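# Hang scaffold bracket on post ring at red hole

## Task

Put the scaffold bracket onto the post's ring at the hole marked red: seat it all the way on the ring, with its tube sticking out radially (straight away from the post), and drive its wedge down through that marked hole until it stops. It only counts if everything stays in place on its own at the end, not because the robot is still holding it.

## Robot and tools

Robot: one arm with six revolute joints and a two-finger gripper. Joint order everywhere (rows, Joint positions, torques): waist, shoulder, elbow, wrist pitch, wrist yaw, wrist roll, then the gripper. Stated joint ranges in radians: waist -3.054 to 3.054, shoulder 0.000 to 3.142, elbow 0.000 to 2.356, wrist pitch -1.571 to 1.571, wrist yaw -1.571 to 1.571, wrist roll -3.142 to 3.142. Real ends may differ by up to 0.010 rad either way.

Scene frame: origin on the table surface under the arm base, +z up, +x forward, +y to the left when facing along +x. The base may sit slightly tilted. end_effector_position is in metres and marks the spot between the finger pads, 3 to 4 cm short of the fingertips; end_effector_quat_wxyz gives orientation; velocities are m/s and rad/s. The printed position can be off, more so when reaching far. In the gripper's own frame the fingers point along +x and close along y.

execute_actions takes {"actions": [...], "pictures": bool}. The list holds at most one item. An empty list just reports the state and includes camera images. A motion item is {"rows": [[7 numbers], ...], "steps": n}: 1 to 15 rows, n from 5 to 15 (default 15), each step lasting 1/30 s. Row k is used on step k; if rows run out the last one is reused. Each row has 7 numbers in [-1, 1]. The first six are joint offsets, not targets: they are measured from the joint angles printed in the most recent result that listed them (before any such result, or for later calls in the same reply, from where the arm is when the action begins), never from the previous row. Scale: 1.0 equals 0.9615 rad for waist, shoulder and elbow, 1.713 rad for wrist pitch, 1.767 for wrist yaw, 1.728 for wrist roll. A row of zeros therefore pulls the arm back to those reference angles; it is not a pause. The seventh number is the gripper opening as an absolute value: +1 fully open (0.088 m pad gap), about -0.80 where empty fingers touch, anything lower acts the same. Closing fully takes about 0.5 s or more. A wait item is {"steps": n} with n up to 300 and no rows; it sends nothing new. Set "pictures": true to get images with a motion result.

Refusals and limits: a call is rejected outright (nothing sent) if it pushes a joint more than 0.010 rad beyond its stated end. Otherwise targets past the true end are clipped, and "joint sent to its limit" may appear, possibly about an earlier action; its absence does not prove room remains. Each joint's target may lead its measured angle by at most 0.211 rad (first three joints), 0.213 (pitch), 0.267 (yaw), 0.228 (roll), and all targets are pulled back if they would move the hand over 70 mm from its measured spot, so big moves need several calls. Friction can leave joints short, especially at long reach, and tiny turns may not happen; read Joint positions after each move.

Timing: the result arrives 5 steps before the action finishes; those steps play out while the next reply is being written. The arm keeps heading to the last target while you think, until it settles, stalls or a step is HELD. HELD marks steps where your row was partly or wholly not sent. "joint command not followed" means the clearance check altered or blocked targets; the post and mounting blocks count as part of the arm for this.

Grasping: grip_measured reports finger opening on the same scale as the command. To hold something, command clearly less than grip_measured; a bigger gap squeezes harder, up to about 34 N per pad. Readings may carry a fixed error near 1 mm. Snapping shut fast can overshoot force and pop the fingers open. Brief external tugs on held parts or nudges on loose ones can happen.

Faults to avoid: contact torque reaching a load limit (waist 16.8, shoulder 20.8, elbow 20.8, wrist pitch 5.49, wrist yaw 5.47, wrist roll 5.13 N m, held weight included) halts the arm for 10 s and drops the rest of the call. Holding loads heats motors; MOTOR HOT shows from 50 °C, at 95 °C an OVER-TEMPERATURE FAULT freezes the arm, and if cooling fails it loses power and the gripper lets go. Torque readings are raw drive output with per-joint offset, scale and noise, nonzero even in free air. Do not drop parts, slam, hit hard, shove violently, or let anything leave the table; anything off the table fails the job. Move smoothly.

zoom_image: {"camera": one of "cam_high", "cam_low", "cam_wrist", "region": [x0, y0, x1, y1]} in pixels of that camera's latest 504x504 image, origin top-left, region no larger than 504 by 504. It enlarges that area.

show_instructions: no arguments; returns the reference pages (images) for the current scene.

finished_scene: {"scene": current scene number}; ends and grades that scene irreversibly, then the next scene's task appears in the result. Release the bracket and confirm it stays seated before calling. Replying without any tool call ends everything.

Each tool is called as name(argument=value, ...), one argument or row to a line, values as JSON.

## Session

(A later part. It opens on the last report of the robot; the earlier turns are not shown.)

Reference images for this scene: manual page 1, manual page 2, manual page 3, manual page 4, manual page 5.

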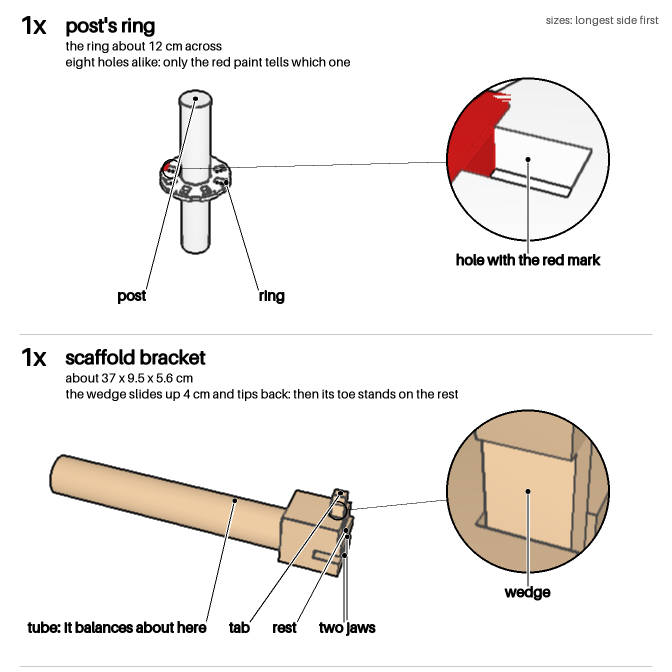

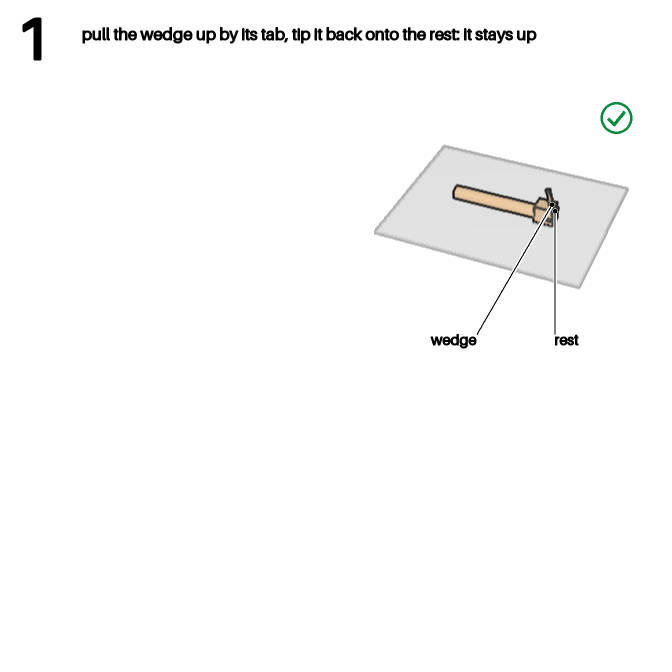

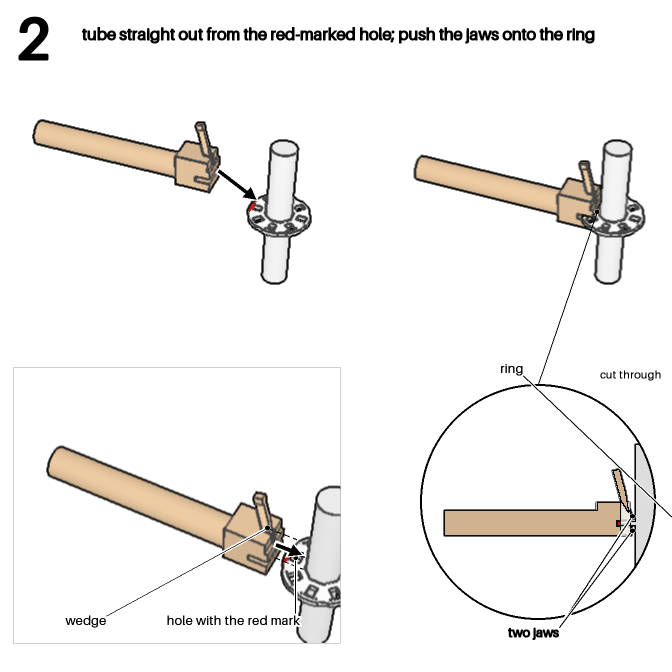

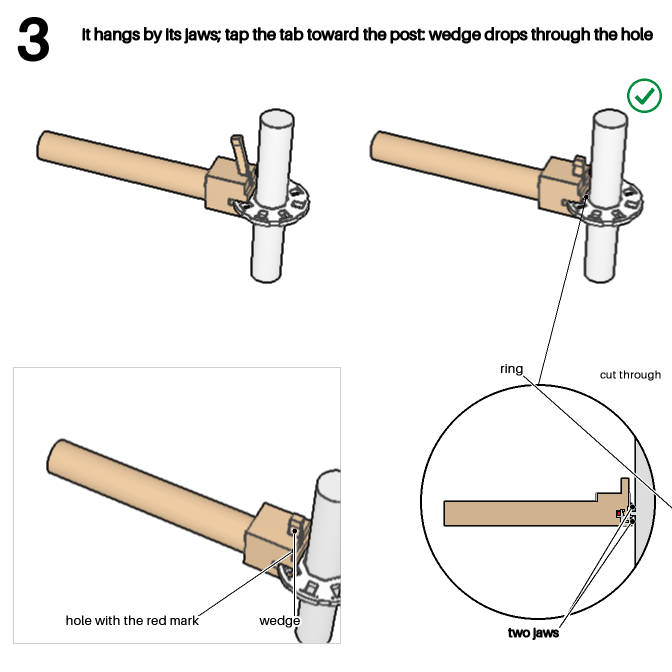

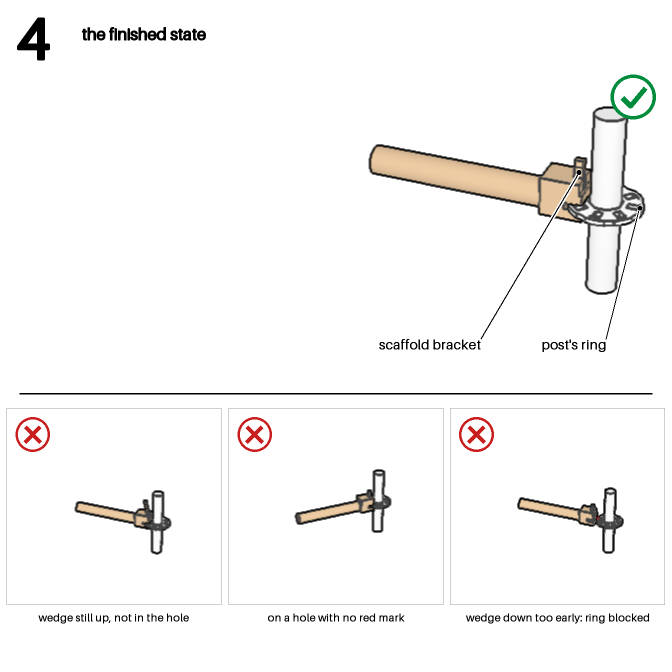

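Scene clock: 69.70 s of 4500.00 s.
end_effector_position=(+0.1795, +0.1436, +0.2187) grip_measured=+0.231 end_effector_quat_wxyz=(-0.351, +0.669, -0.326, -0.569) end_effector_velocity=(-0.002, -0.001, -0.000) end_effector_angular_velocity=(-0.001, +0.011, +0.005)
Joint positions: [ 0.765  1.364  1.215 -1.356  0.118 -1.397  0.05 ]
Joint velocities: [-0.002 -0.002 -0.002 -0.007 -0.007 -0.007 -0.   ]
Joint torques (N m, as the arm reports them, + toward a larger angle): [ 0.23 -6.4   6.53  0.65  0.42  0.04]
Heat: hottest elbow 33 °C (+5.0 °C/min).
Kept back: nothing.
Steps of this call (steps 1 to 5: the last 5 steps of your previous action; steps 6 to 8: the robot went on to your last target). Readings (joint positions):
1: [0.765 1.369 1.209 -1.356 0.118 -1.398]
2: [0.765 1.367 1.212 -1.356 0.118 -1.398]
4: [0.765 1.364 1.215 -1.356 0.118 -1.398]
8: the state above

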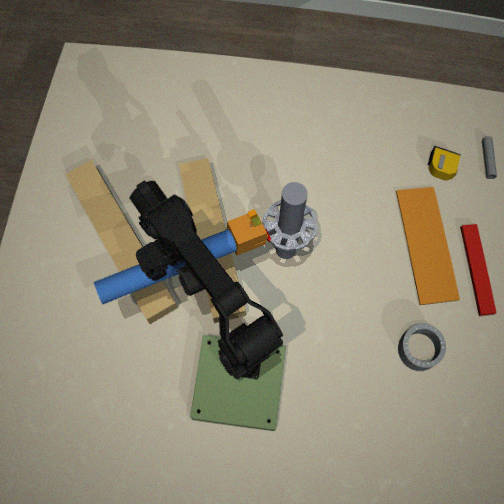

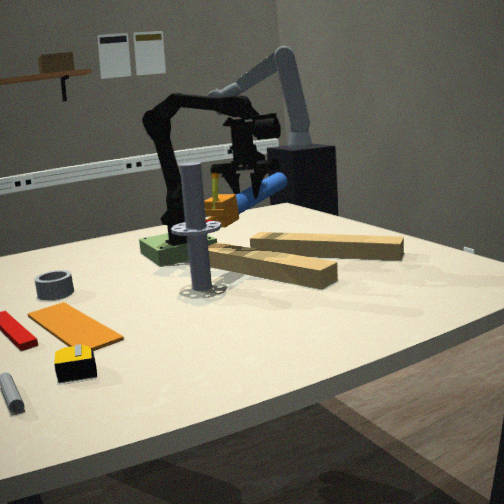

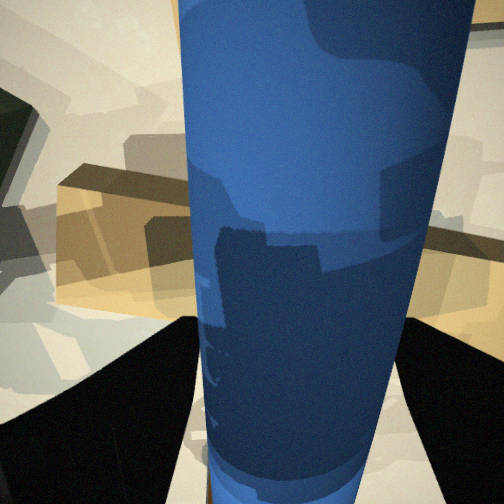

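execute_actions(
  actions=[
    {"rows":[[0,0,-0.017,0.01,0,0,-1],[0,0,-0.034,0.019,0,0,-1],[0,0,-0.051,0.0286,0,0,-1]],"steps":15},
  ],
)

execute_actions(
  actions=[
    {"steps":8},
  ],
  pictures=true,
)

zoom_image(
  camera="cam_low",
  region=[190, 190, 250, 240],
)

Scene clock: 71.03 s of 4500.00 s.
end_effector_position=(+0.1781, +0.1430, +0.2028) grip_measured=+0.231 end_effector_quat_wxyz=(-0.344, +0.666, -0.332, -0.573) end_effector_velocity=(+0.012, +0.012, +0.001) end_effector_angular_velocity=(+0.059, -0.054, +0.006)
Joint positions: [ 0.765  1.371  1.159 -1.313  0.114 -1.397  0.05 ]
Joint velocities: [-0.002 -0.002 -0.002  0.081 -0.007 -0.007 -0.   ]
Joint torques (N m, as the arm reports them, + toward a larger angle): [-0.07 -5.53  5.35  0.82  0.15 -0.01]
Heat: hottest elbow 33 °C (+5.1 °C/min).
Steps of this call (steps 1 to 30: the robot went on to your last target; steps 31 to 40: the first 10 steps of this action). Readings (joint positions):
31: [0.765 1.364 1.213 -1.355 0.118 -1.397]
32: [0.765 1.364 1.208 -1.348 0.118 -1.397]
34: [0.765 1.364 1.188 -1.326 0.117 -1.397]
38: [0.765 1.371 1.161 -1.317 0.114 -1.397]
40: the state above

Scene clock: 71.30 s of 4500.00 s.
end_effector_position=(+0.1787, +0.1436, +0.2029) grip_measured=+0.231 end_effector_quat_wxyz=(-0.345, +0.666, -0.331, -0.573) end_effector_velocity=(-0.003, -0.005, -0.000) end_effector_angular_velocity=(-0.023, +0.012, +0.019)
Joint positions: [ 0.765  1.371  1.159 -1.309  0.114 -1.397  0.05 ]
Joint velocities: [-0.002 -0.002 -0.002 -0.022  0.007 -0.022 -0.   ]
Joint torques (N m, as the arm reports them, + toward a larger angle): [-0.08 -5.56  5.42  0.75  0.15 -0.01]
Heat: hottest elbow 33 °C (+5.1 °C/min).
Kept back: nothing.
Steps of this call (steps 1 to 5: the last 5 steps of your previous action; steps 6 to 8: the robot went on to your last target). Readings (joint positions):
1: [0.765 1.371 1.159 -1.311 0.114 -1.397]
2: [0.765 1.371 1.159 -1.309 0.114 -1.397]
4: [0.765 1.371 1.159 -1.309 0.114 -1.397]
8: the state above

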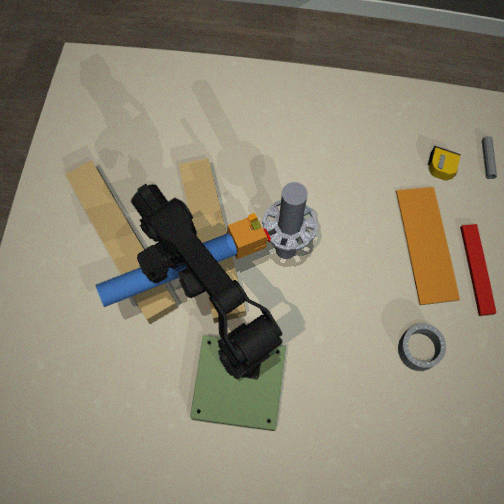

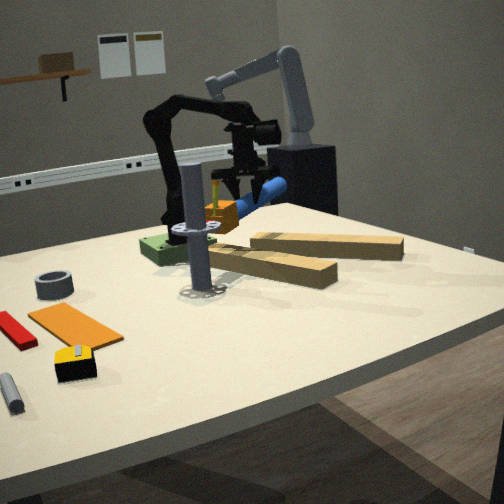

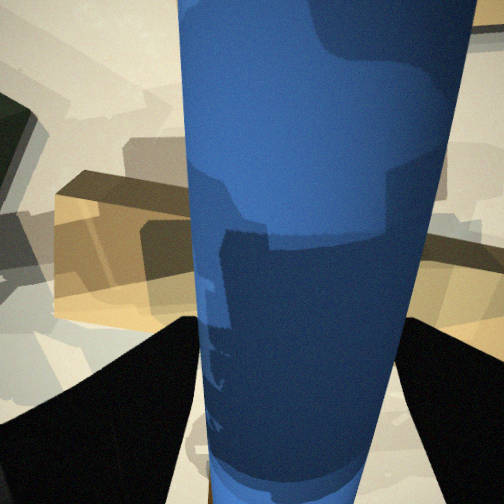

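Region (190, 190, 250, 240) of cam_low's 504x504 image, scaled by 8.400, with more detail than that image has.

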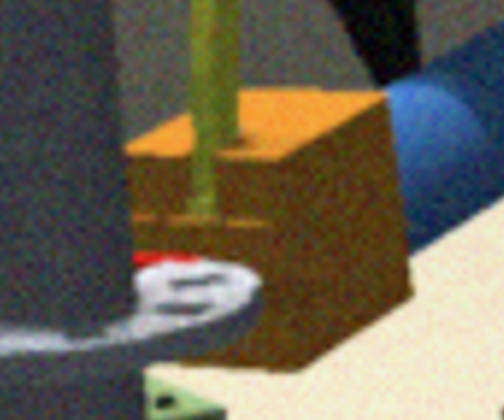

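execute_actions(
  actions=[
    {"rows":[[0,0,0.017,-0.006,0.003,0,-1],[0,0,0.034,-0.012,0.003,0,-1],[0,0,0.051,-0.017,0.003,0,-1]],"steps":15},
  ],
)

execute_actions(
  actions=[
    {"steps":8},
  ],
  pictures=true,
)

zoom_image(
  camera="cam_low",
  region=[190, 190, 250, 240],
)

Scene clock: 71.90 s of 4500.00 s.
end_effector_position=(+0.1791, +0.1440, +0.2089) grip_measured=+0.231 end_effector_quat_wxyz=(-0.345, +0.666, -0.331, -0.573) end_effector_velocity=(-0.008, -0.005, +0.003) end_effector_angular_velocity=(-0.010, +0.042, +0.001)
Joint positions: [ 0.765  1.376  1.187 -1.333  0.114 -1.397  0.05 ]
Joint velocities: [-0.007 -0.002  0.012 -0.051 -0.022 -0.007 -0.   ]
Joint torques (N m, as the arm reports them, + toward a larger angle): [-0.1  -5.35  6.57  0.33  0.18 -0.02]
Heat: hottest elbow 33 °C (+5.0 °C/min).
Steps of this call (steps 1 to 8: the robot went on to your last target; steps 9 to 18: the first 10 steps of this action). Readings (joint positions):
9: [0.765 1.371 1.159 -1.309 0.114 -1.397]
10: [0.765 1.372 1.160 -1.311 0.114 -1.397]
12: [0.765 1.375 1.170 -1.326 0.114 -1.397]
16: [0.765 1.376 1.184 -1.331 0.114 -1.397]
18: the state above

Scene clock: 72.17 s of 4500.00 s.
end_effector_position=(+0.1788, +0.1437, +0.2089) grip_measured=+0.231 end_effector_quat_wxyz=(-0.344, +0.666, -0.332, -0.573) end_effector_velocity=(-0.001, -0.003, -0.001) end_effector_angular_velocity=(-0.015, +0.004, +0.004)
Joint positions: [ 0.765  1.376  1.187 -1.336  0.114 -1.397  0.05 ]
Joint velocities: [-0.002 -0.002 -0.007 -0.007  0.007 -0.007 -0.   ]
Joint torques (N m, as the arm reports them, + toward a larger angle): [-0.07 -5.36  6.65  0.4   0.17  0.01]
Heat: hottest elbow 33 °C (+4.1 °C/min).
Kept back: nothing.
Steps of this call (steps 1 to 5: the last 5 steps of your previous action; steps 6 to 8: the robot went on to your last target). Readings (joint positions):
1: [0.765 1.376 1.187 -1.334 0.114 -1.397]
2: [0.765 1.376 1.187 -1.336 0.114 -1.397]
4: [0.765 1.376 1.187 -1.336 0.114 -1.397]
8: the state above

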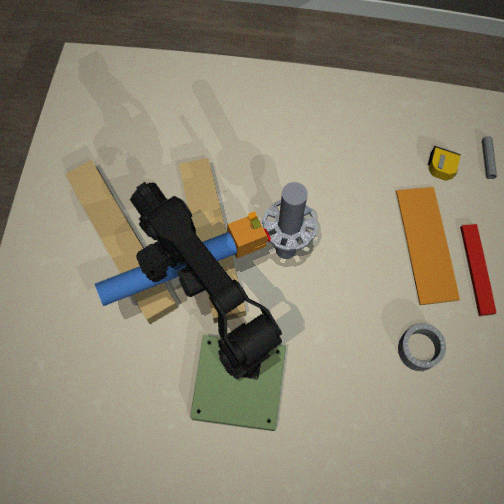

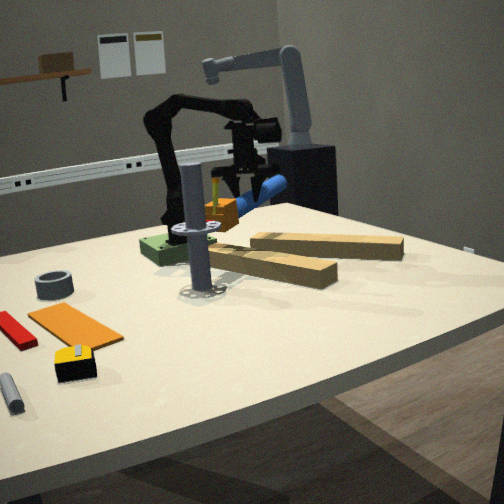

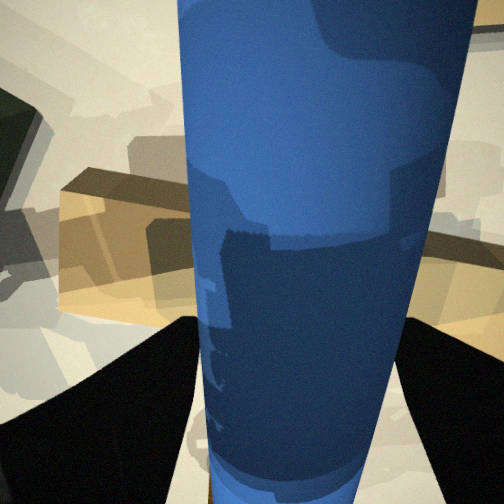

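Region (190, 190, 250, 240) of cam_low's 504x504 image, scaled by 8.400, with more detail than that image has.

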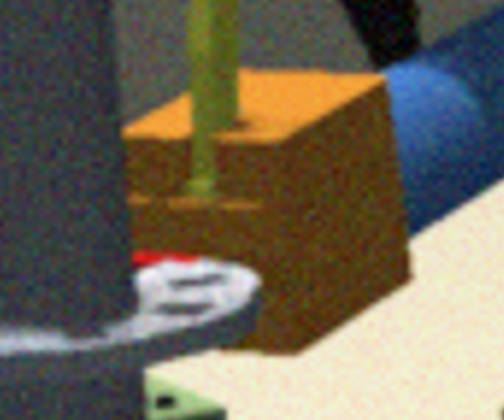

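execute_actions(
  actions=[
    {"rows":[[0,-0.01,0,0,0.008,0,-1],[0,-0.02,0,0,0.008,0,-1]],"steps":10},
  ],
)

execute_actions(
  actions=[
    {"steps":6},
  ],
  pictures=true,
)

zoom_image(
  camera="cam_low",
  region=[190, 190, 250, 240],
)

Scene clock: 72.63 s of 4500.00 s.
end_effector_position=(+0.1786, +0.1431, +0.2084) grip_measured=+0.231 end_effector_quat_wxyz=(-0.343, +0.666, -0.332, -0.572) end_effector_velocity=(-0.004, -0.007, -0.003) end_effector_angular_velocity=(-0.027, -0.003, -0.006)
Joint positions: [ 0.765  1.375  1.184 -1.336  0.116 -1.397  0.05 ]
Joint velocities: [ 0.002 -0.017 -0.027 -0.007  0.022  0.007  0.   ]
Joint torques (N m, as the arm reports them, + toward a larger angle): [-0.06 -6.75  5.08  0.55  0.4   0.  ]
Heat: hottest elbow 33 °C (+4.0 °C/min).
Steps of this call (steps 1 to 9: the robot went on to your last target; steps 10 to 14: the first 5 steps of this action). Readings (joint positions):
10: [0.765 1.376 1.187 -1.336 0.114 -1.397]
11: [0.765 1.376 1.187 -1.336 0.114 -1.397]
13: [0.765 1.375 1.185 -1.336 0.115 -1.397]
14: the state above

Scene clock: 72.83 s of 4500.00 s.
end_effector_position=(+0.1783, +0.1426, +0.2082) grip_measured=+0.231 end_effector_quat_wxyz=(-0.343, +0.666, -0.333, -0.572) end_effector_velocity=(-0.002, -0.003, -0.001) end_effector_angular_velocity=(+0.001, +0.010, -0.014)
Joint positions: [ 0.765  1.373  1.182 -1.336  0.117 -1.397  0.05 ]
Joint velocities: [-0.007 -0.007 -0.007 -0.007 -0.007  0.007 -0.   ]
Joint torques (N m, as the arm reports them, + toward a larger angle): [ 0.   -6.77  5.18  0.57  0.43 -0.01]
Heat: hottest elbow 33 °C (+4.0 °C/min).
Kept back: nothing.
Steps of this call (steps 1 to 5: the last 5 steps of your previous action; step 6: the robot went on to your last target). Readings (joint positions):
1: [0.765 1.374 1.183 -1.336 0.116 -1.397]
2: [0.765 1.374 1.183 -1.336 0.117 -1.397]
4: [0.765 1.374 1.182 -1.336 0.117 -1.397]
6: the state above

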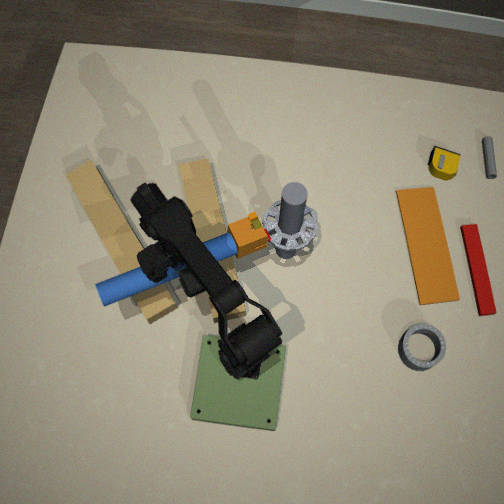

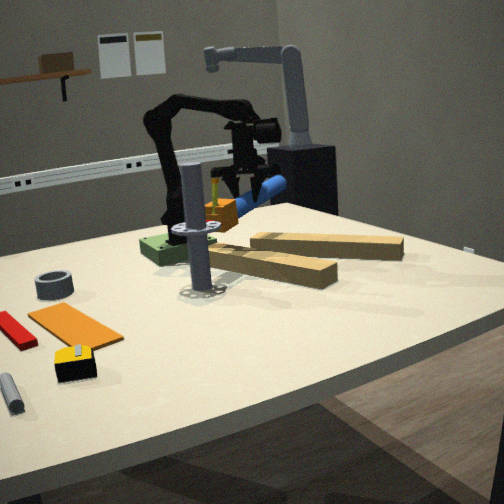

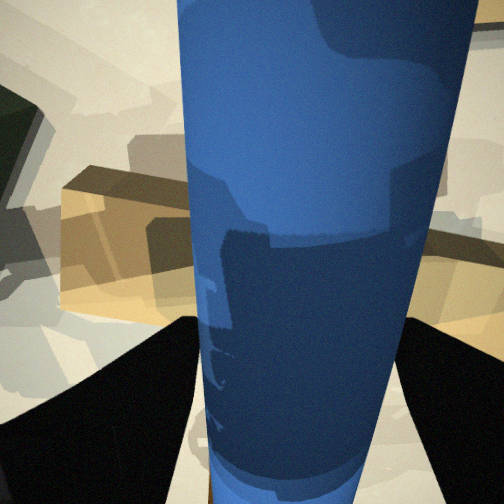

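Region (190, 190, 250, 240) of cam_low's 504x504 image, scaled by 8.400, with more detail than that image has.

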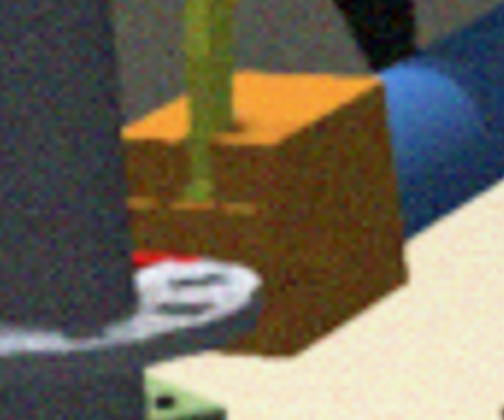

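execute_actions(
  actions=[
    {"rows":[[0,-0.012,0.02,-0.004,0.004,0,-1],[0,-0.012,0.036,-0.007,0.004,0,-1]],"steps":10},
  ],
)

execute_actions(
  actions=[
    {"steps":6},
  ],
  pictures=true,
)

zoom_image(
  camera="cam_low",
  region=[190, 190, 250, 240],
)

Scene clock: 73.23 s of 4500.00 s.
end_effector_position=(+0.1781, +0.1425, +0.2101) grip_measured=+0.231 end_effector_quat_wxyz=(-0.343, +0.666, -0.333, -0.572) end_effector_velocity=(+0.005, +0.003, +0.019) end_effector_angular_velocity=(+0.019, -0.031, +0.005)
Joint positions: [ 0.765  1.373  1.189 -1.343  0.117 -1.397  0.05 ]
Joint velocities: [-0.002 -0.002  0.071 -0.037  0.007 -0.007 -0.   ]
Joint torques (N m, as the arm reports them, + toward a larger angle): [-0.05 -6.09  6.63  0.43  0.27 -0.02]
Heat: hottest elbow 33 °C (+4.1 °C/min).
Steps of this call (steps 1 to 7: the robot went on to your last target; steps 8 to 12: the first 5 steps of this action). Readings (joint positions):
8: [0.765 1.373 1.182 -1.336 0.117 -1.397]
9: [0.765 1.373 1.183 -1.337 0.117 -1.397]
11: [0.765 1.373 1.187 -1.342 0.117 -1.397]
12: the state above

Scene clock: 73.43 s of 4500.00 s.
end_effector_position=(+0.1787, +0.1430, +0.2115) grip_measured=+0.231 end_effector_quat_wxyz=(-0.345, +0.667, -0.331, -0.572) end_effector_velocity=(-0.001, -0.000, +0.001) end_effector_angular_velocity=(+0.003, +0.007, +0.005)
Joint positions: [ 0.765  1.373  1.195 -1.344  0.117 -1.397  0.05 ]
Joint velocities: [-0.002 -0.002  0.002 -0.007 -0.007 -0.007 -0.   ]
Joint torques (N m, as the arm reports them, + toward a larger angle): [-0.1  -6.09  6.67  0.35  0.27 -0.01]
Heat: hottest elbow 33 °C (+4.0 °C/min).
Kept back: nothing.
Steps of this call (steps 1 to 5: the last 5 steps of your previous action; step 6: the robot went on to your last target). Readings (joint positions):
1: [0.765 1.373 1.191 -1.344 0.117 -1.397]
2: [0.765 1.373 1.193 -1.344 0.117 -1.397]
4: [0.765 1.373 1.194 -1.344 0.117 -1.397]
6: the state above

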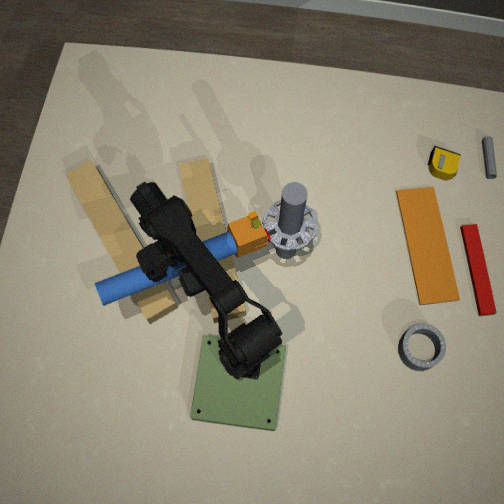

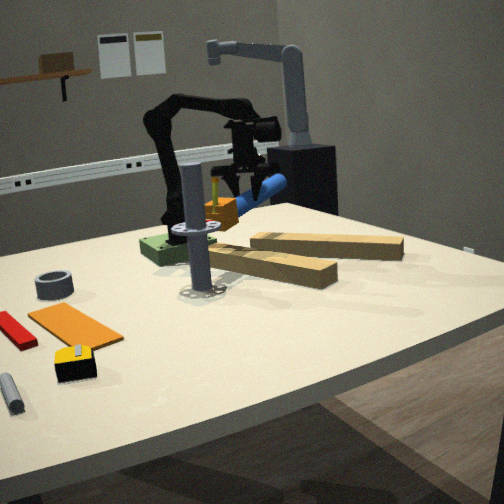

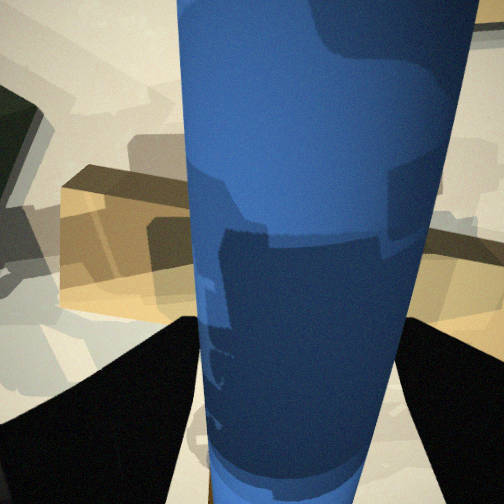

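Region (190, 190, 250, 240) of cam_low's 504x504 image, scaled by 8.400, with more detail than that image has.

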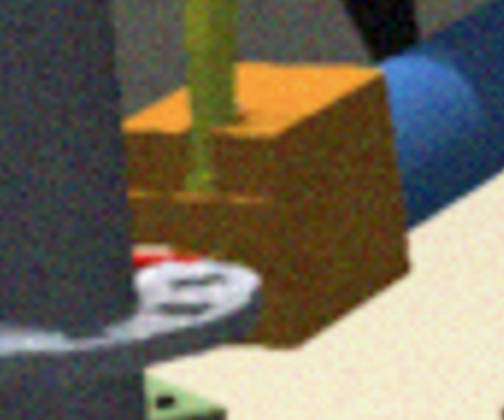

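execute_actions(
  actions=[
    {"rows":[[-0.008,-0.01,0.02,0,0.008,-0.0045,-1],[-0.016,-0.01,0.02,0,0.008,-0.009,-1],[-0.024,-0.01,0.02,0,0.008,-0.013,-1],[-0.032,-0.01,0.02,0,0.008,-0.018,-1],[-0.04,-0.01,0.02,0,0.008,-0.022,-1],[-0.048,-0.01,0.02,0,0.008,-0.027,-1]],"steps":15},
  ],
  pictures=true,
)

zoom_image(
  camera="cam_low",
  region=[190, 190, 250, 240],
)

Scene clock: 74.03 s of 4500.00 s.
end_effector_position=(+0.1850, +0.1350, +0.2117) grip_measured=+0.231 end_effector_quat_wxyz=(-0.343, +0.668, -0.334, -0.570) end_effector_velocity=(+0.001, -0.006, -0.001) end_effector_angular_velocity=(+0.008, +0.022, +0.001)
Joint positions: [ 0.724  1.373  1.195 -1.344  0.121 -1.437  0.05 ]
Joint velocities: [-0.037 -0.002 -0.002 -0.007 -0.022 -0.037 -0.   ]
Joint torques (N m, as the arm reports them, + toward a larger angle): [-0.17 -5.89  6.33  0.59  0.39 -0.1 ]
Heat: hottest elbow 33 °C (+4.1 °C/min).
Steps of this call (steps 1 to 8: the robot went on to your last target; steps 9 to 18: the first 10 steps of this action). Readings (joint positions):
9: [0.765 1.373 1.195 -1.345 0.117 -1.397]
10: [0.763 1.373 1.195 -1.345 0.117 -1.400]
12: [0.754 1.373 1.195 -1.345 0.117 -1.411]
16: [0.728 1.373 1.195 -1.345 0.120 -1.433]
18: the state above

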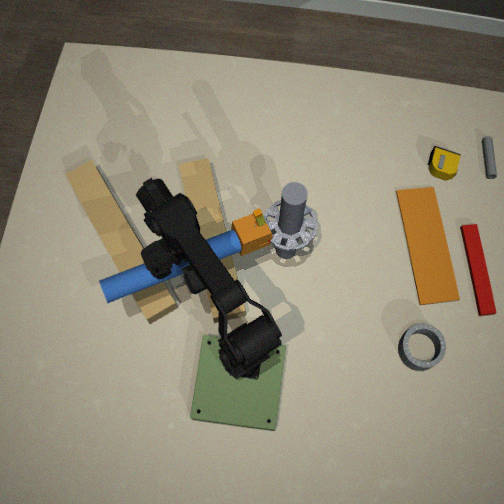

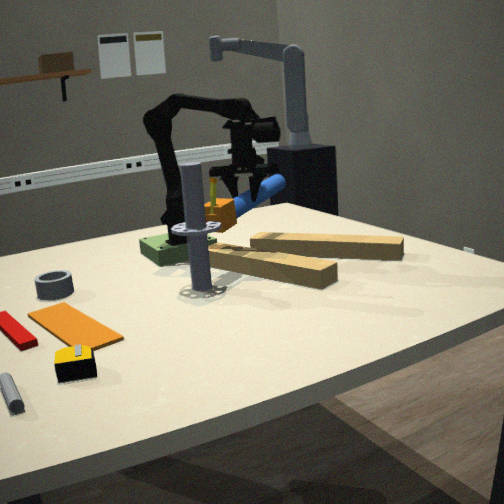

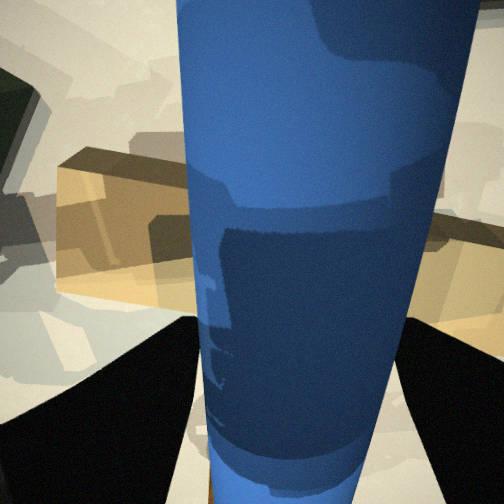

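Region (190, 190, 250, 240) of cam_low's 504x504 image, scaled by 8.400, with more detail than that image has.

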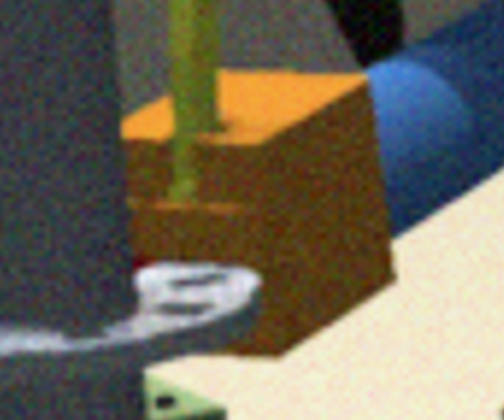

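execute_actions(
  actions=[
    {"rows":[[-0.012,-0.012,0.018,0,0.006,-0.007,-1],[-0.024,-0.013,0.018,0,0.006,-0.013,-1],[-0.036,-0.014,0.018,0,0.006,-0.02,-1],[-0.048,-0.016,0.017,0,0.006,-0.027,-1],[-0.06,-0.018,0.016,0,0.006,-0.033,-1],[-0.072,-0.02,0.015,0,0.006,-0.04,-1],[-0.084,-0.022,0.014,0,0.006,-0.047,-1],[-0.096,-0.024,0.013,0,0.006,-0.053,-1]],"steps":15},
  ],
  pictures=true,
)

zoom_image(
  camera="cam_high",
  region=[200, 170, 340, 280],
)

Scene clock: 74.63 s of 4500.00 s.
end_effector_position=(+0.1883, +0.1292, +0.2129) grip_measured=+0.231 end_effector_quat_wxyz=(-0.346, +0.659, -0.325, -0.583) end_effector_velocity=(+0.002, -0.003, +0.001) end_effector_angular_velocity=(+0.078, +0.046, +0.011)
Joint positions: [ 0.669  1.364  1.195 -1.343  0.082 -1.501  0.05 ]
Joint velocities: [-0.076 -0.012 -0.002  0.007 -0.095 -0.081 -0.   ]
Joint torques (N m, as the arm reports them, + toward a larger angle): [-3.12 -6.24  5.85  0.48  2.21 -0.51]
Heat: hottest elbow 33 °C (+4.0 °C/min).
Steps of this call (steps 1 to 5: the last 5 steps of your previous action; steps 6 to 8: the robot went on to your last target; steps 9 to 18: the first 10 steps of this action). Readings (joint positions):
9: [0.722 1.373 1.195 -1.344 0.121 -1.443]
10: [0.719 1.373 1.195 -1.344 0.121 -1.446]
12: [0.705 1.373 1.195 -1.344 0.120 -1.461]
16: [0.678 1.365 1.195 -1.344 0.092 -1.491]
18: the state above

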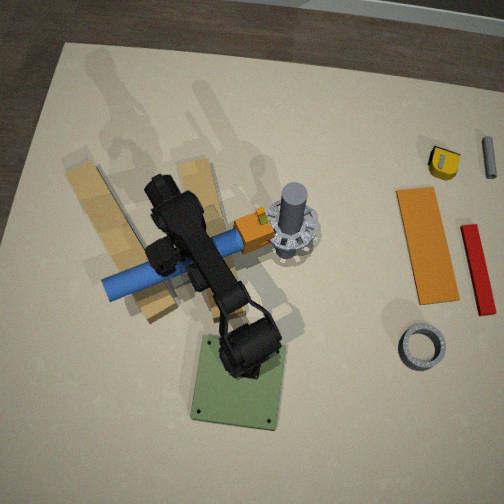

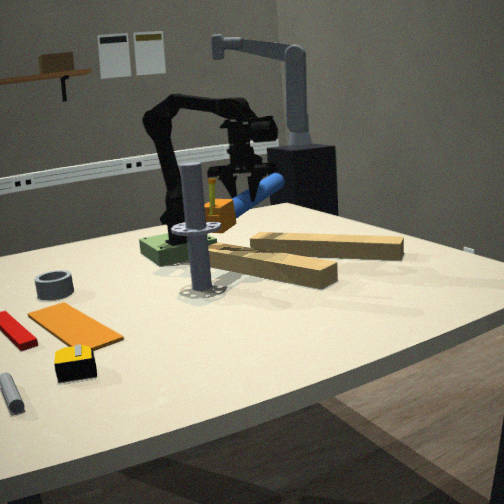

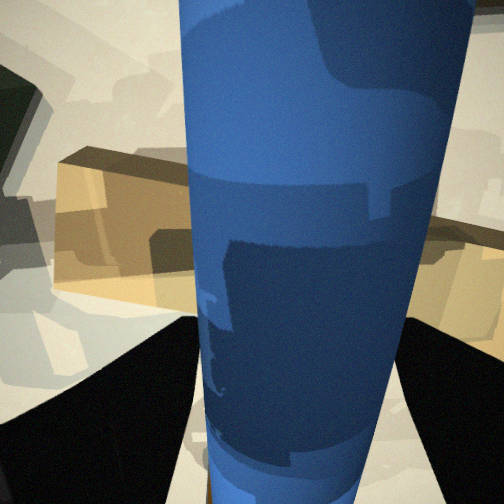

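Region (200, 170, 340, 280) of cam_high's 504x504 image, scaled by 3.600, with more detail than that image has; it fills the top 396 rows of this view, and the rest is white.

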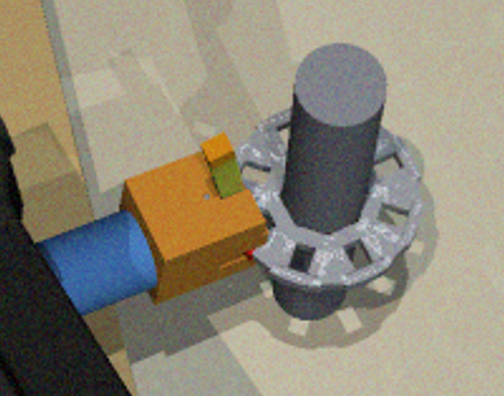

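execute_actions(
  actions=[
    {"rows":[[0.03,0,0.01,0,0.02,0.017,-1]],"steps":10},
  ],
  pictures=true,
)

zoom_image(
  camera="cam_high",
  region=[200, 170, 340, 280],
)

zoom_image(
  camera="cam_low",
  region=[160, 170, 290, 260],
)

Scene clock: 75.07 s of 4500.00 s.
end_effector_position=(+0.1883, +0.1301, +0.2127) grip_measured=+0.231 end_effector_quat_wxyz=(-0.342, +0.666, -0.329, -0.575) end_effector_velocity=(-0.003, +0.003, -0.005) end_effector_angular_velocity=(-0.041, -0.001, -0.026)
Joint positions: [ 0.689  1.367  1.195 -1.343  0.107 -1.483  0.05 ]
Joint velocities: [ 0.042  0.022 -0.002 -0.007  0.037  0.066 -0.   ]
Joint torques (N m, as the arm reports them, + toward a larger angle): [ 0.26 -5.23  5.58  0.55  0.43  0.08]
Heat: hottest elbow 33 °C (+4.1 °C/min).
Steps of this call (steps 1 to 5: the last 5 steps of your previous action; steps 6 to 8: the robot went on to your last target; steps 9 to 13: the first 5 steps of this action). Readings (joint positions):
9: [0.668 1.364 1.195 -1.343 0.080 -1.504]
10: [0.677 1.364 1.195 -1.342 0.093 -1.496]
12: [0.687 1.366 1.195 -1.343 0.105 -1.485]
13: the state above

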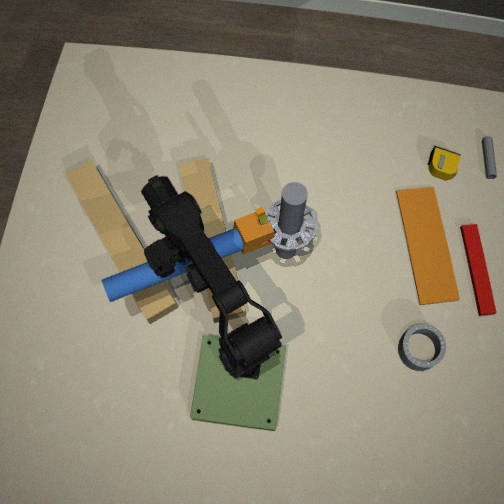

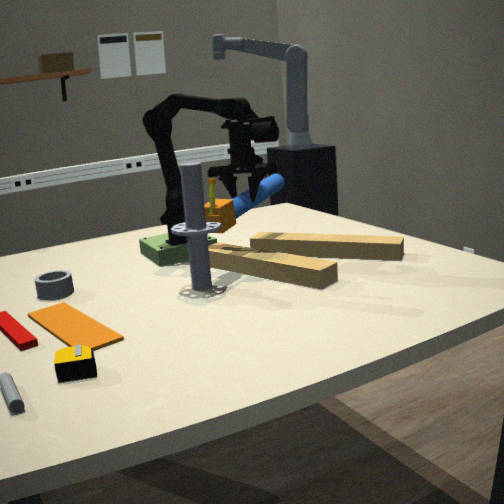

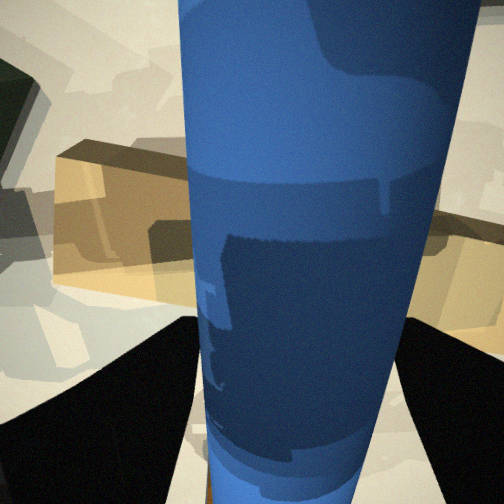

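Region (200, 170, 340, 280) of cam_high's 504x504 image, scaled by 3.600, with more detail than that image has; it fills the top 396 rows of this view, and the rest is white.

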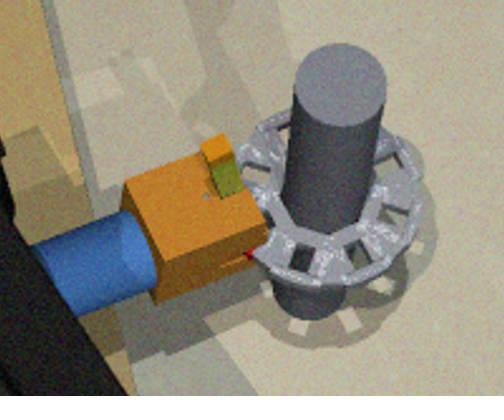

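Region (160, 170, 290, 260) of cam_low's 504x504 image, scaled by 3.877, with more detail than that image has; it fills the top 349 rows of this view, and the rest is white.

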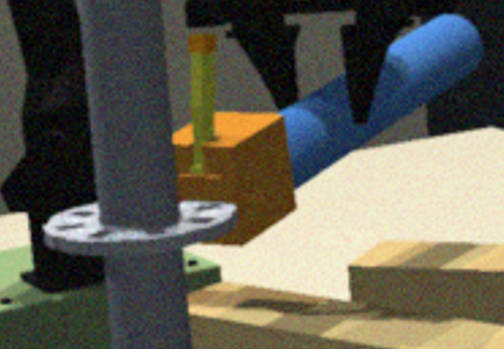

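execute_actions(
  actions=[
    {"rows":[[-0.01,0.004,0.02,0,0.012,-0.006,-1],[-0.02,0.008,0.02,0,0.012,-0.012,-1],[-0.03,0.008,0.02,0,0.012,-0.018,-1],[-0.04,0.008,0.02,0,0.012,-0.024,-1],[-0.05,0.008,0.02,0,0.012,-0.03,-1]],"steps":15},
  ],
)

execute_actions(
  actions=[
    {"rows":[[0,0,0.01,0,0.01,0,-1]],"steps":6},
  ],
  pictures=true,
)

zoom_image(
  camera="cam_high",
  region=[230, 200, 290, 260],
)

Scene clock: 75.87 s of 4500.00 s.
end_effector_position=(+0.1887, +0.1293, +0.2118) grip_measured=+0.231 end_effector_quat_wxyz=(-0.342, +0.659, -0.325, -0.586) end_effector_velocity=(-0.007, -0.006, -0.002) end_effector_angular_velocity=(-0.011, +0.047, +0.021)
Joint positions: [ 0.669  1.371  1.196 -1.344  0.081 -1.509  0.05 ]
Joint velocities: [-0.017 -0.002 -0.007 -0.037 -0.022 -0.037 -0.   ]
Joint torques (N m, as the arm reports them, + toward a larger angle): [-2.57 -4.31  6.28  0.66  1.95 -0.71]
Heat: hottest elbow 33 °C (+4.0 °C/min).
Steps of this call (steps 1 to 5: the last 5 steps of your previous action; steps 6 to 14: the robot went on to your last target; steps 15 to 24: the first 10 steps of this action). Readings (joint positions):
15: [0.694 1.369 1.195 -1.343 0.109 -1.475]
16: [0.691 1.370 1.195 -1.343 0.109 -1.481]
18: [0.684 1.371 1.195 -1.343 0.101 -1.488]
22: [0.670 1.371 1.196 -1.344 0.083 -1.506]
24: the state above

Scene clock: 76.07 s of 4500.00 s.
end_effector_position=(+0.1887, +0.1292, +0.2118) grip_measured=+0.231 end_effector_quat_wxyz=(-0.342, +0.659, -0.325, -0.586) end_effector_velocity=(-0.001, +0.003, +0.000) end_effector_angular_velocity=(+0.001, -0.011, -0.005)
Joint positions: [ 0.667  1.371  1.196 -1.344  0.08  -1.511  0.05 ]
Joint velocities: [ 0.017 -0.002 -0.002  0.007  0.007  0.022  0.   ]
Joint torques (N m, as the arm reports them, + toward a larger angle): [-0.64 -4.67  5.68  0.66  1.4  -0.41]
Heat: hottest elbow 33 °C (+4.1 °C/min).
Steps of this call (steps 1 to 5: the last 5 steps of your previous action; step 6: the first step of this action, its rows measured from where the robot was after step 5). Readings (joint positions):
5: [0.667 1.371 1.196 -1.344 0.080 -1.511]
6: the state above

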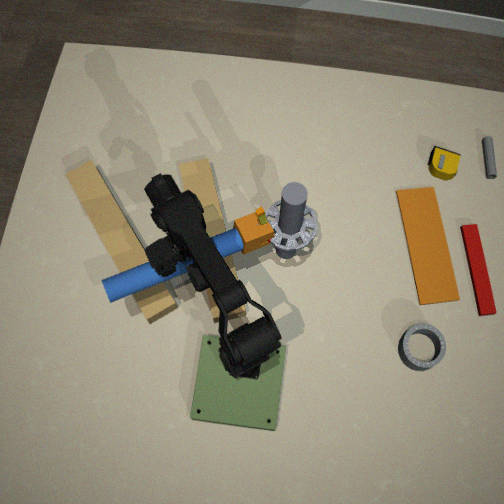

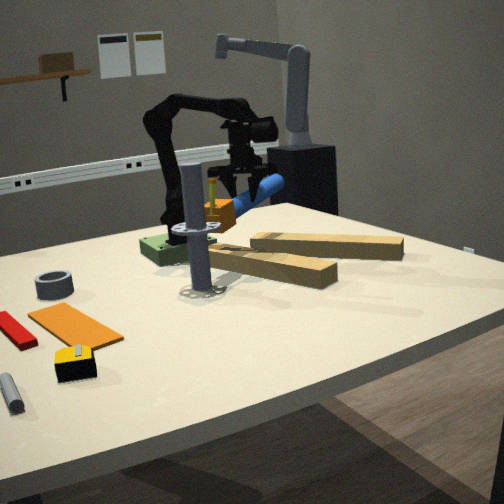

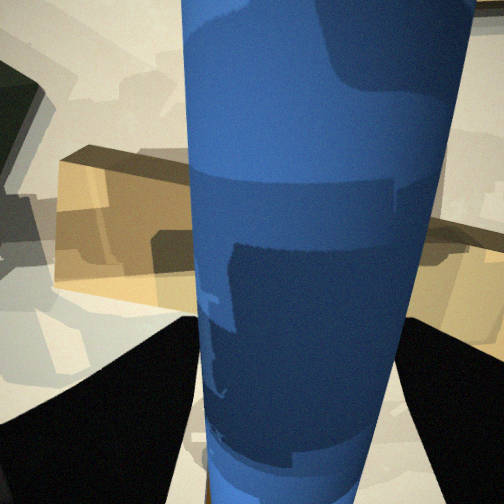

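Region (230, 200, 290, 260) of cam_high's 504x504 image, scaled by 8.400, with more detail than that image has.

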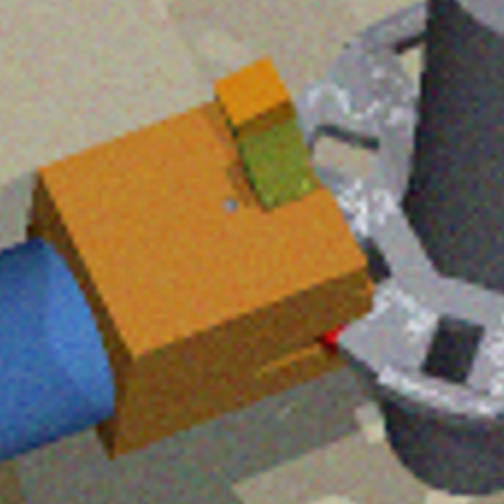

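execute_actions(
  actions=[
    {"rows":[[0,0,0.02,0,0.015,0,-1],[0,0,0.02,0,0.03,0,-1],[0,0,0.02,0,0.04,0,-1]],"steps":12},
  ],
  pictures=true,
)

zoom_image(
  camera="cam_low",
  region=[190, 190, 250, 240],
)

Scene clock: 76.87 s of 4500.00 s.
end_effector_position=(+0.1886, +0.1298, +0.2116) grip_measured=+0.231 end_effector_quat_wxyz=(-0.339, +0.663, -0.327, -0.582) end_effector_velocity=(-0.001, -0.002, +0.000) end_effector_angular_velocity=(-0.033, -0.017, +0.012)
Joint positions: [ 0.679  1.373  1.196 -1.344  0.095 -1.499  0.05 ]
Joint velocities: [ 0.022 -0.002 -0.002 -0.007  0.037  0.007 -0.   ]
Joint torques (N m, as the arm reports them, + toward a larger angle): [-1.49 -5.    6.4   0.56  2.13 -0.41]
Heat: hottest elbow 33 °C (+4.0 °C/min).
Steps of this call (steps 1 to 5: the last 5 steps of your previous action; steps 6 to 15: the robot went on to your last target; steps 16 to 17: nothing new was sent; steps 18 to 24: the first 7 steps of this action). Readings (joint positions):
18: [0.669 1.371 1.196 -1.344 0.082 -1.509]
19: [0.670 1.371 1.196 -1.344 0.083 -1.508]
21: [0.675 1.372 1.196 -1.344 0.089 -1.503]
24: the state above

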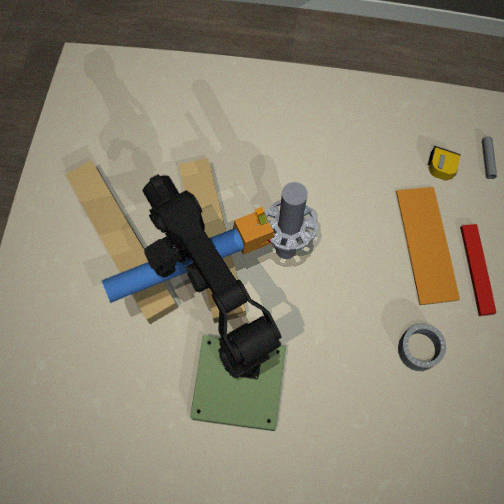

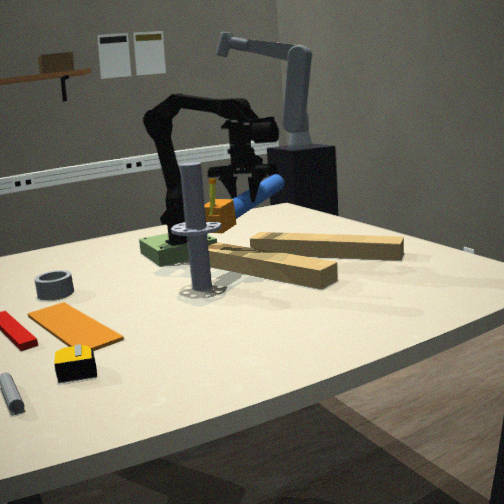

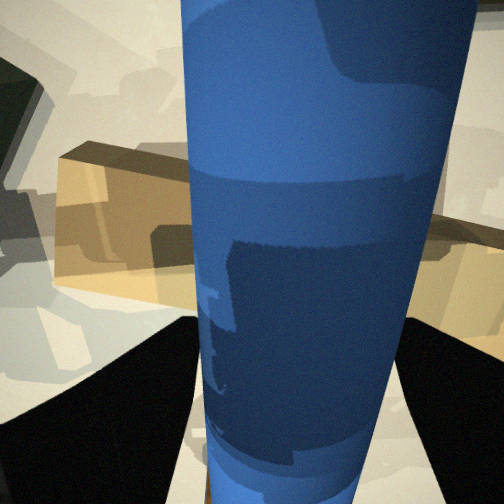

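Region (190, 190, 250, 240) of cam_low's 504x504 image, scaled by 8.400, with more detail than that image has.

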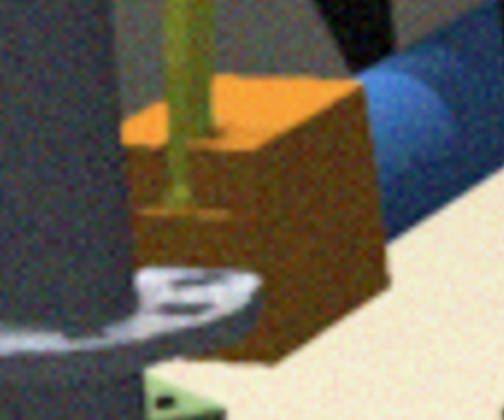

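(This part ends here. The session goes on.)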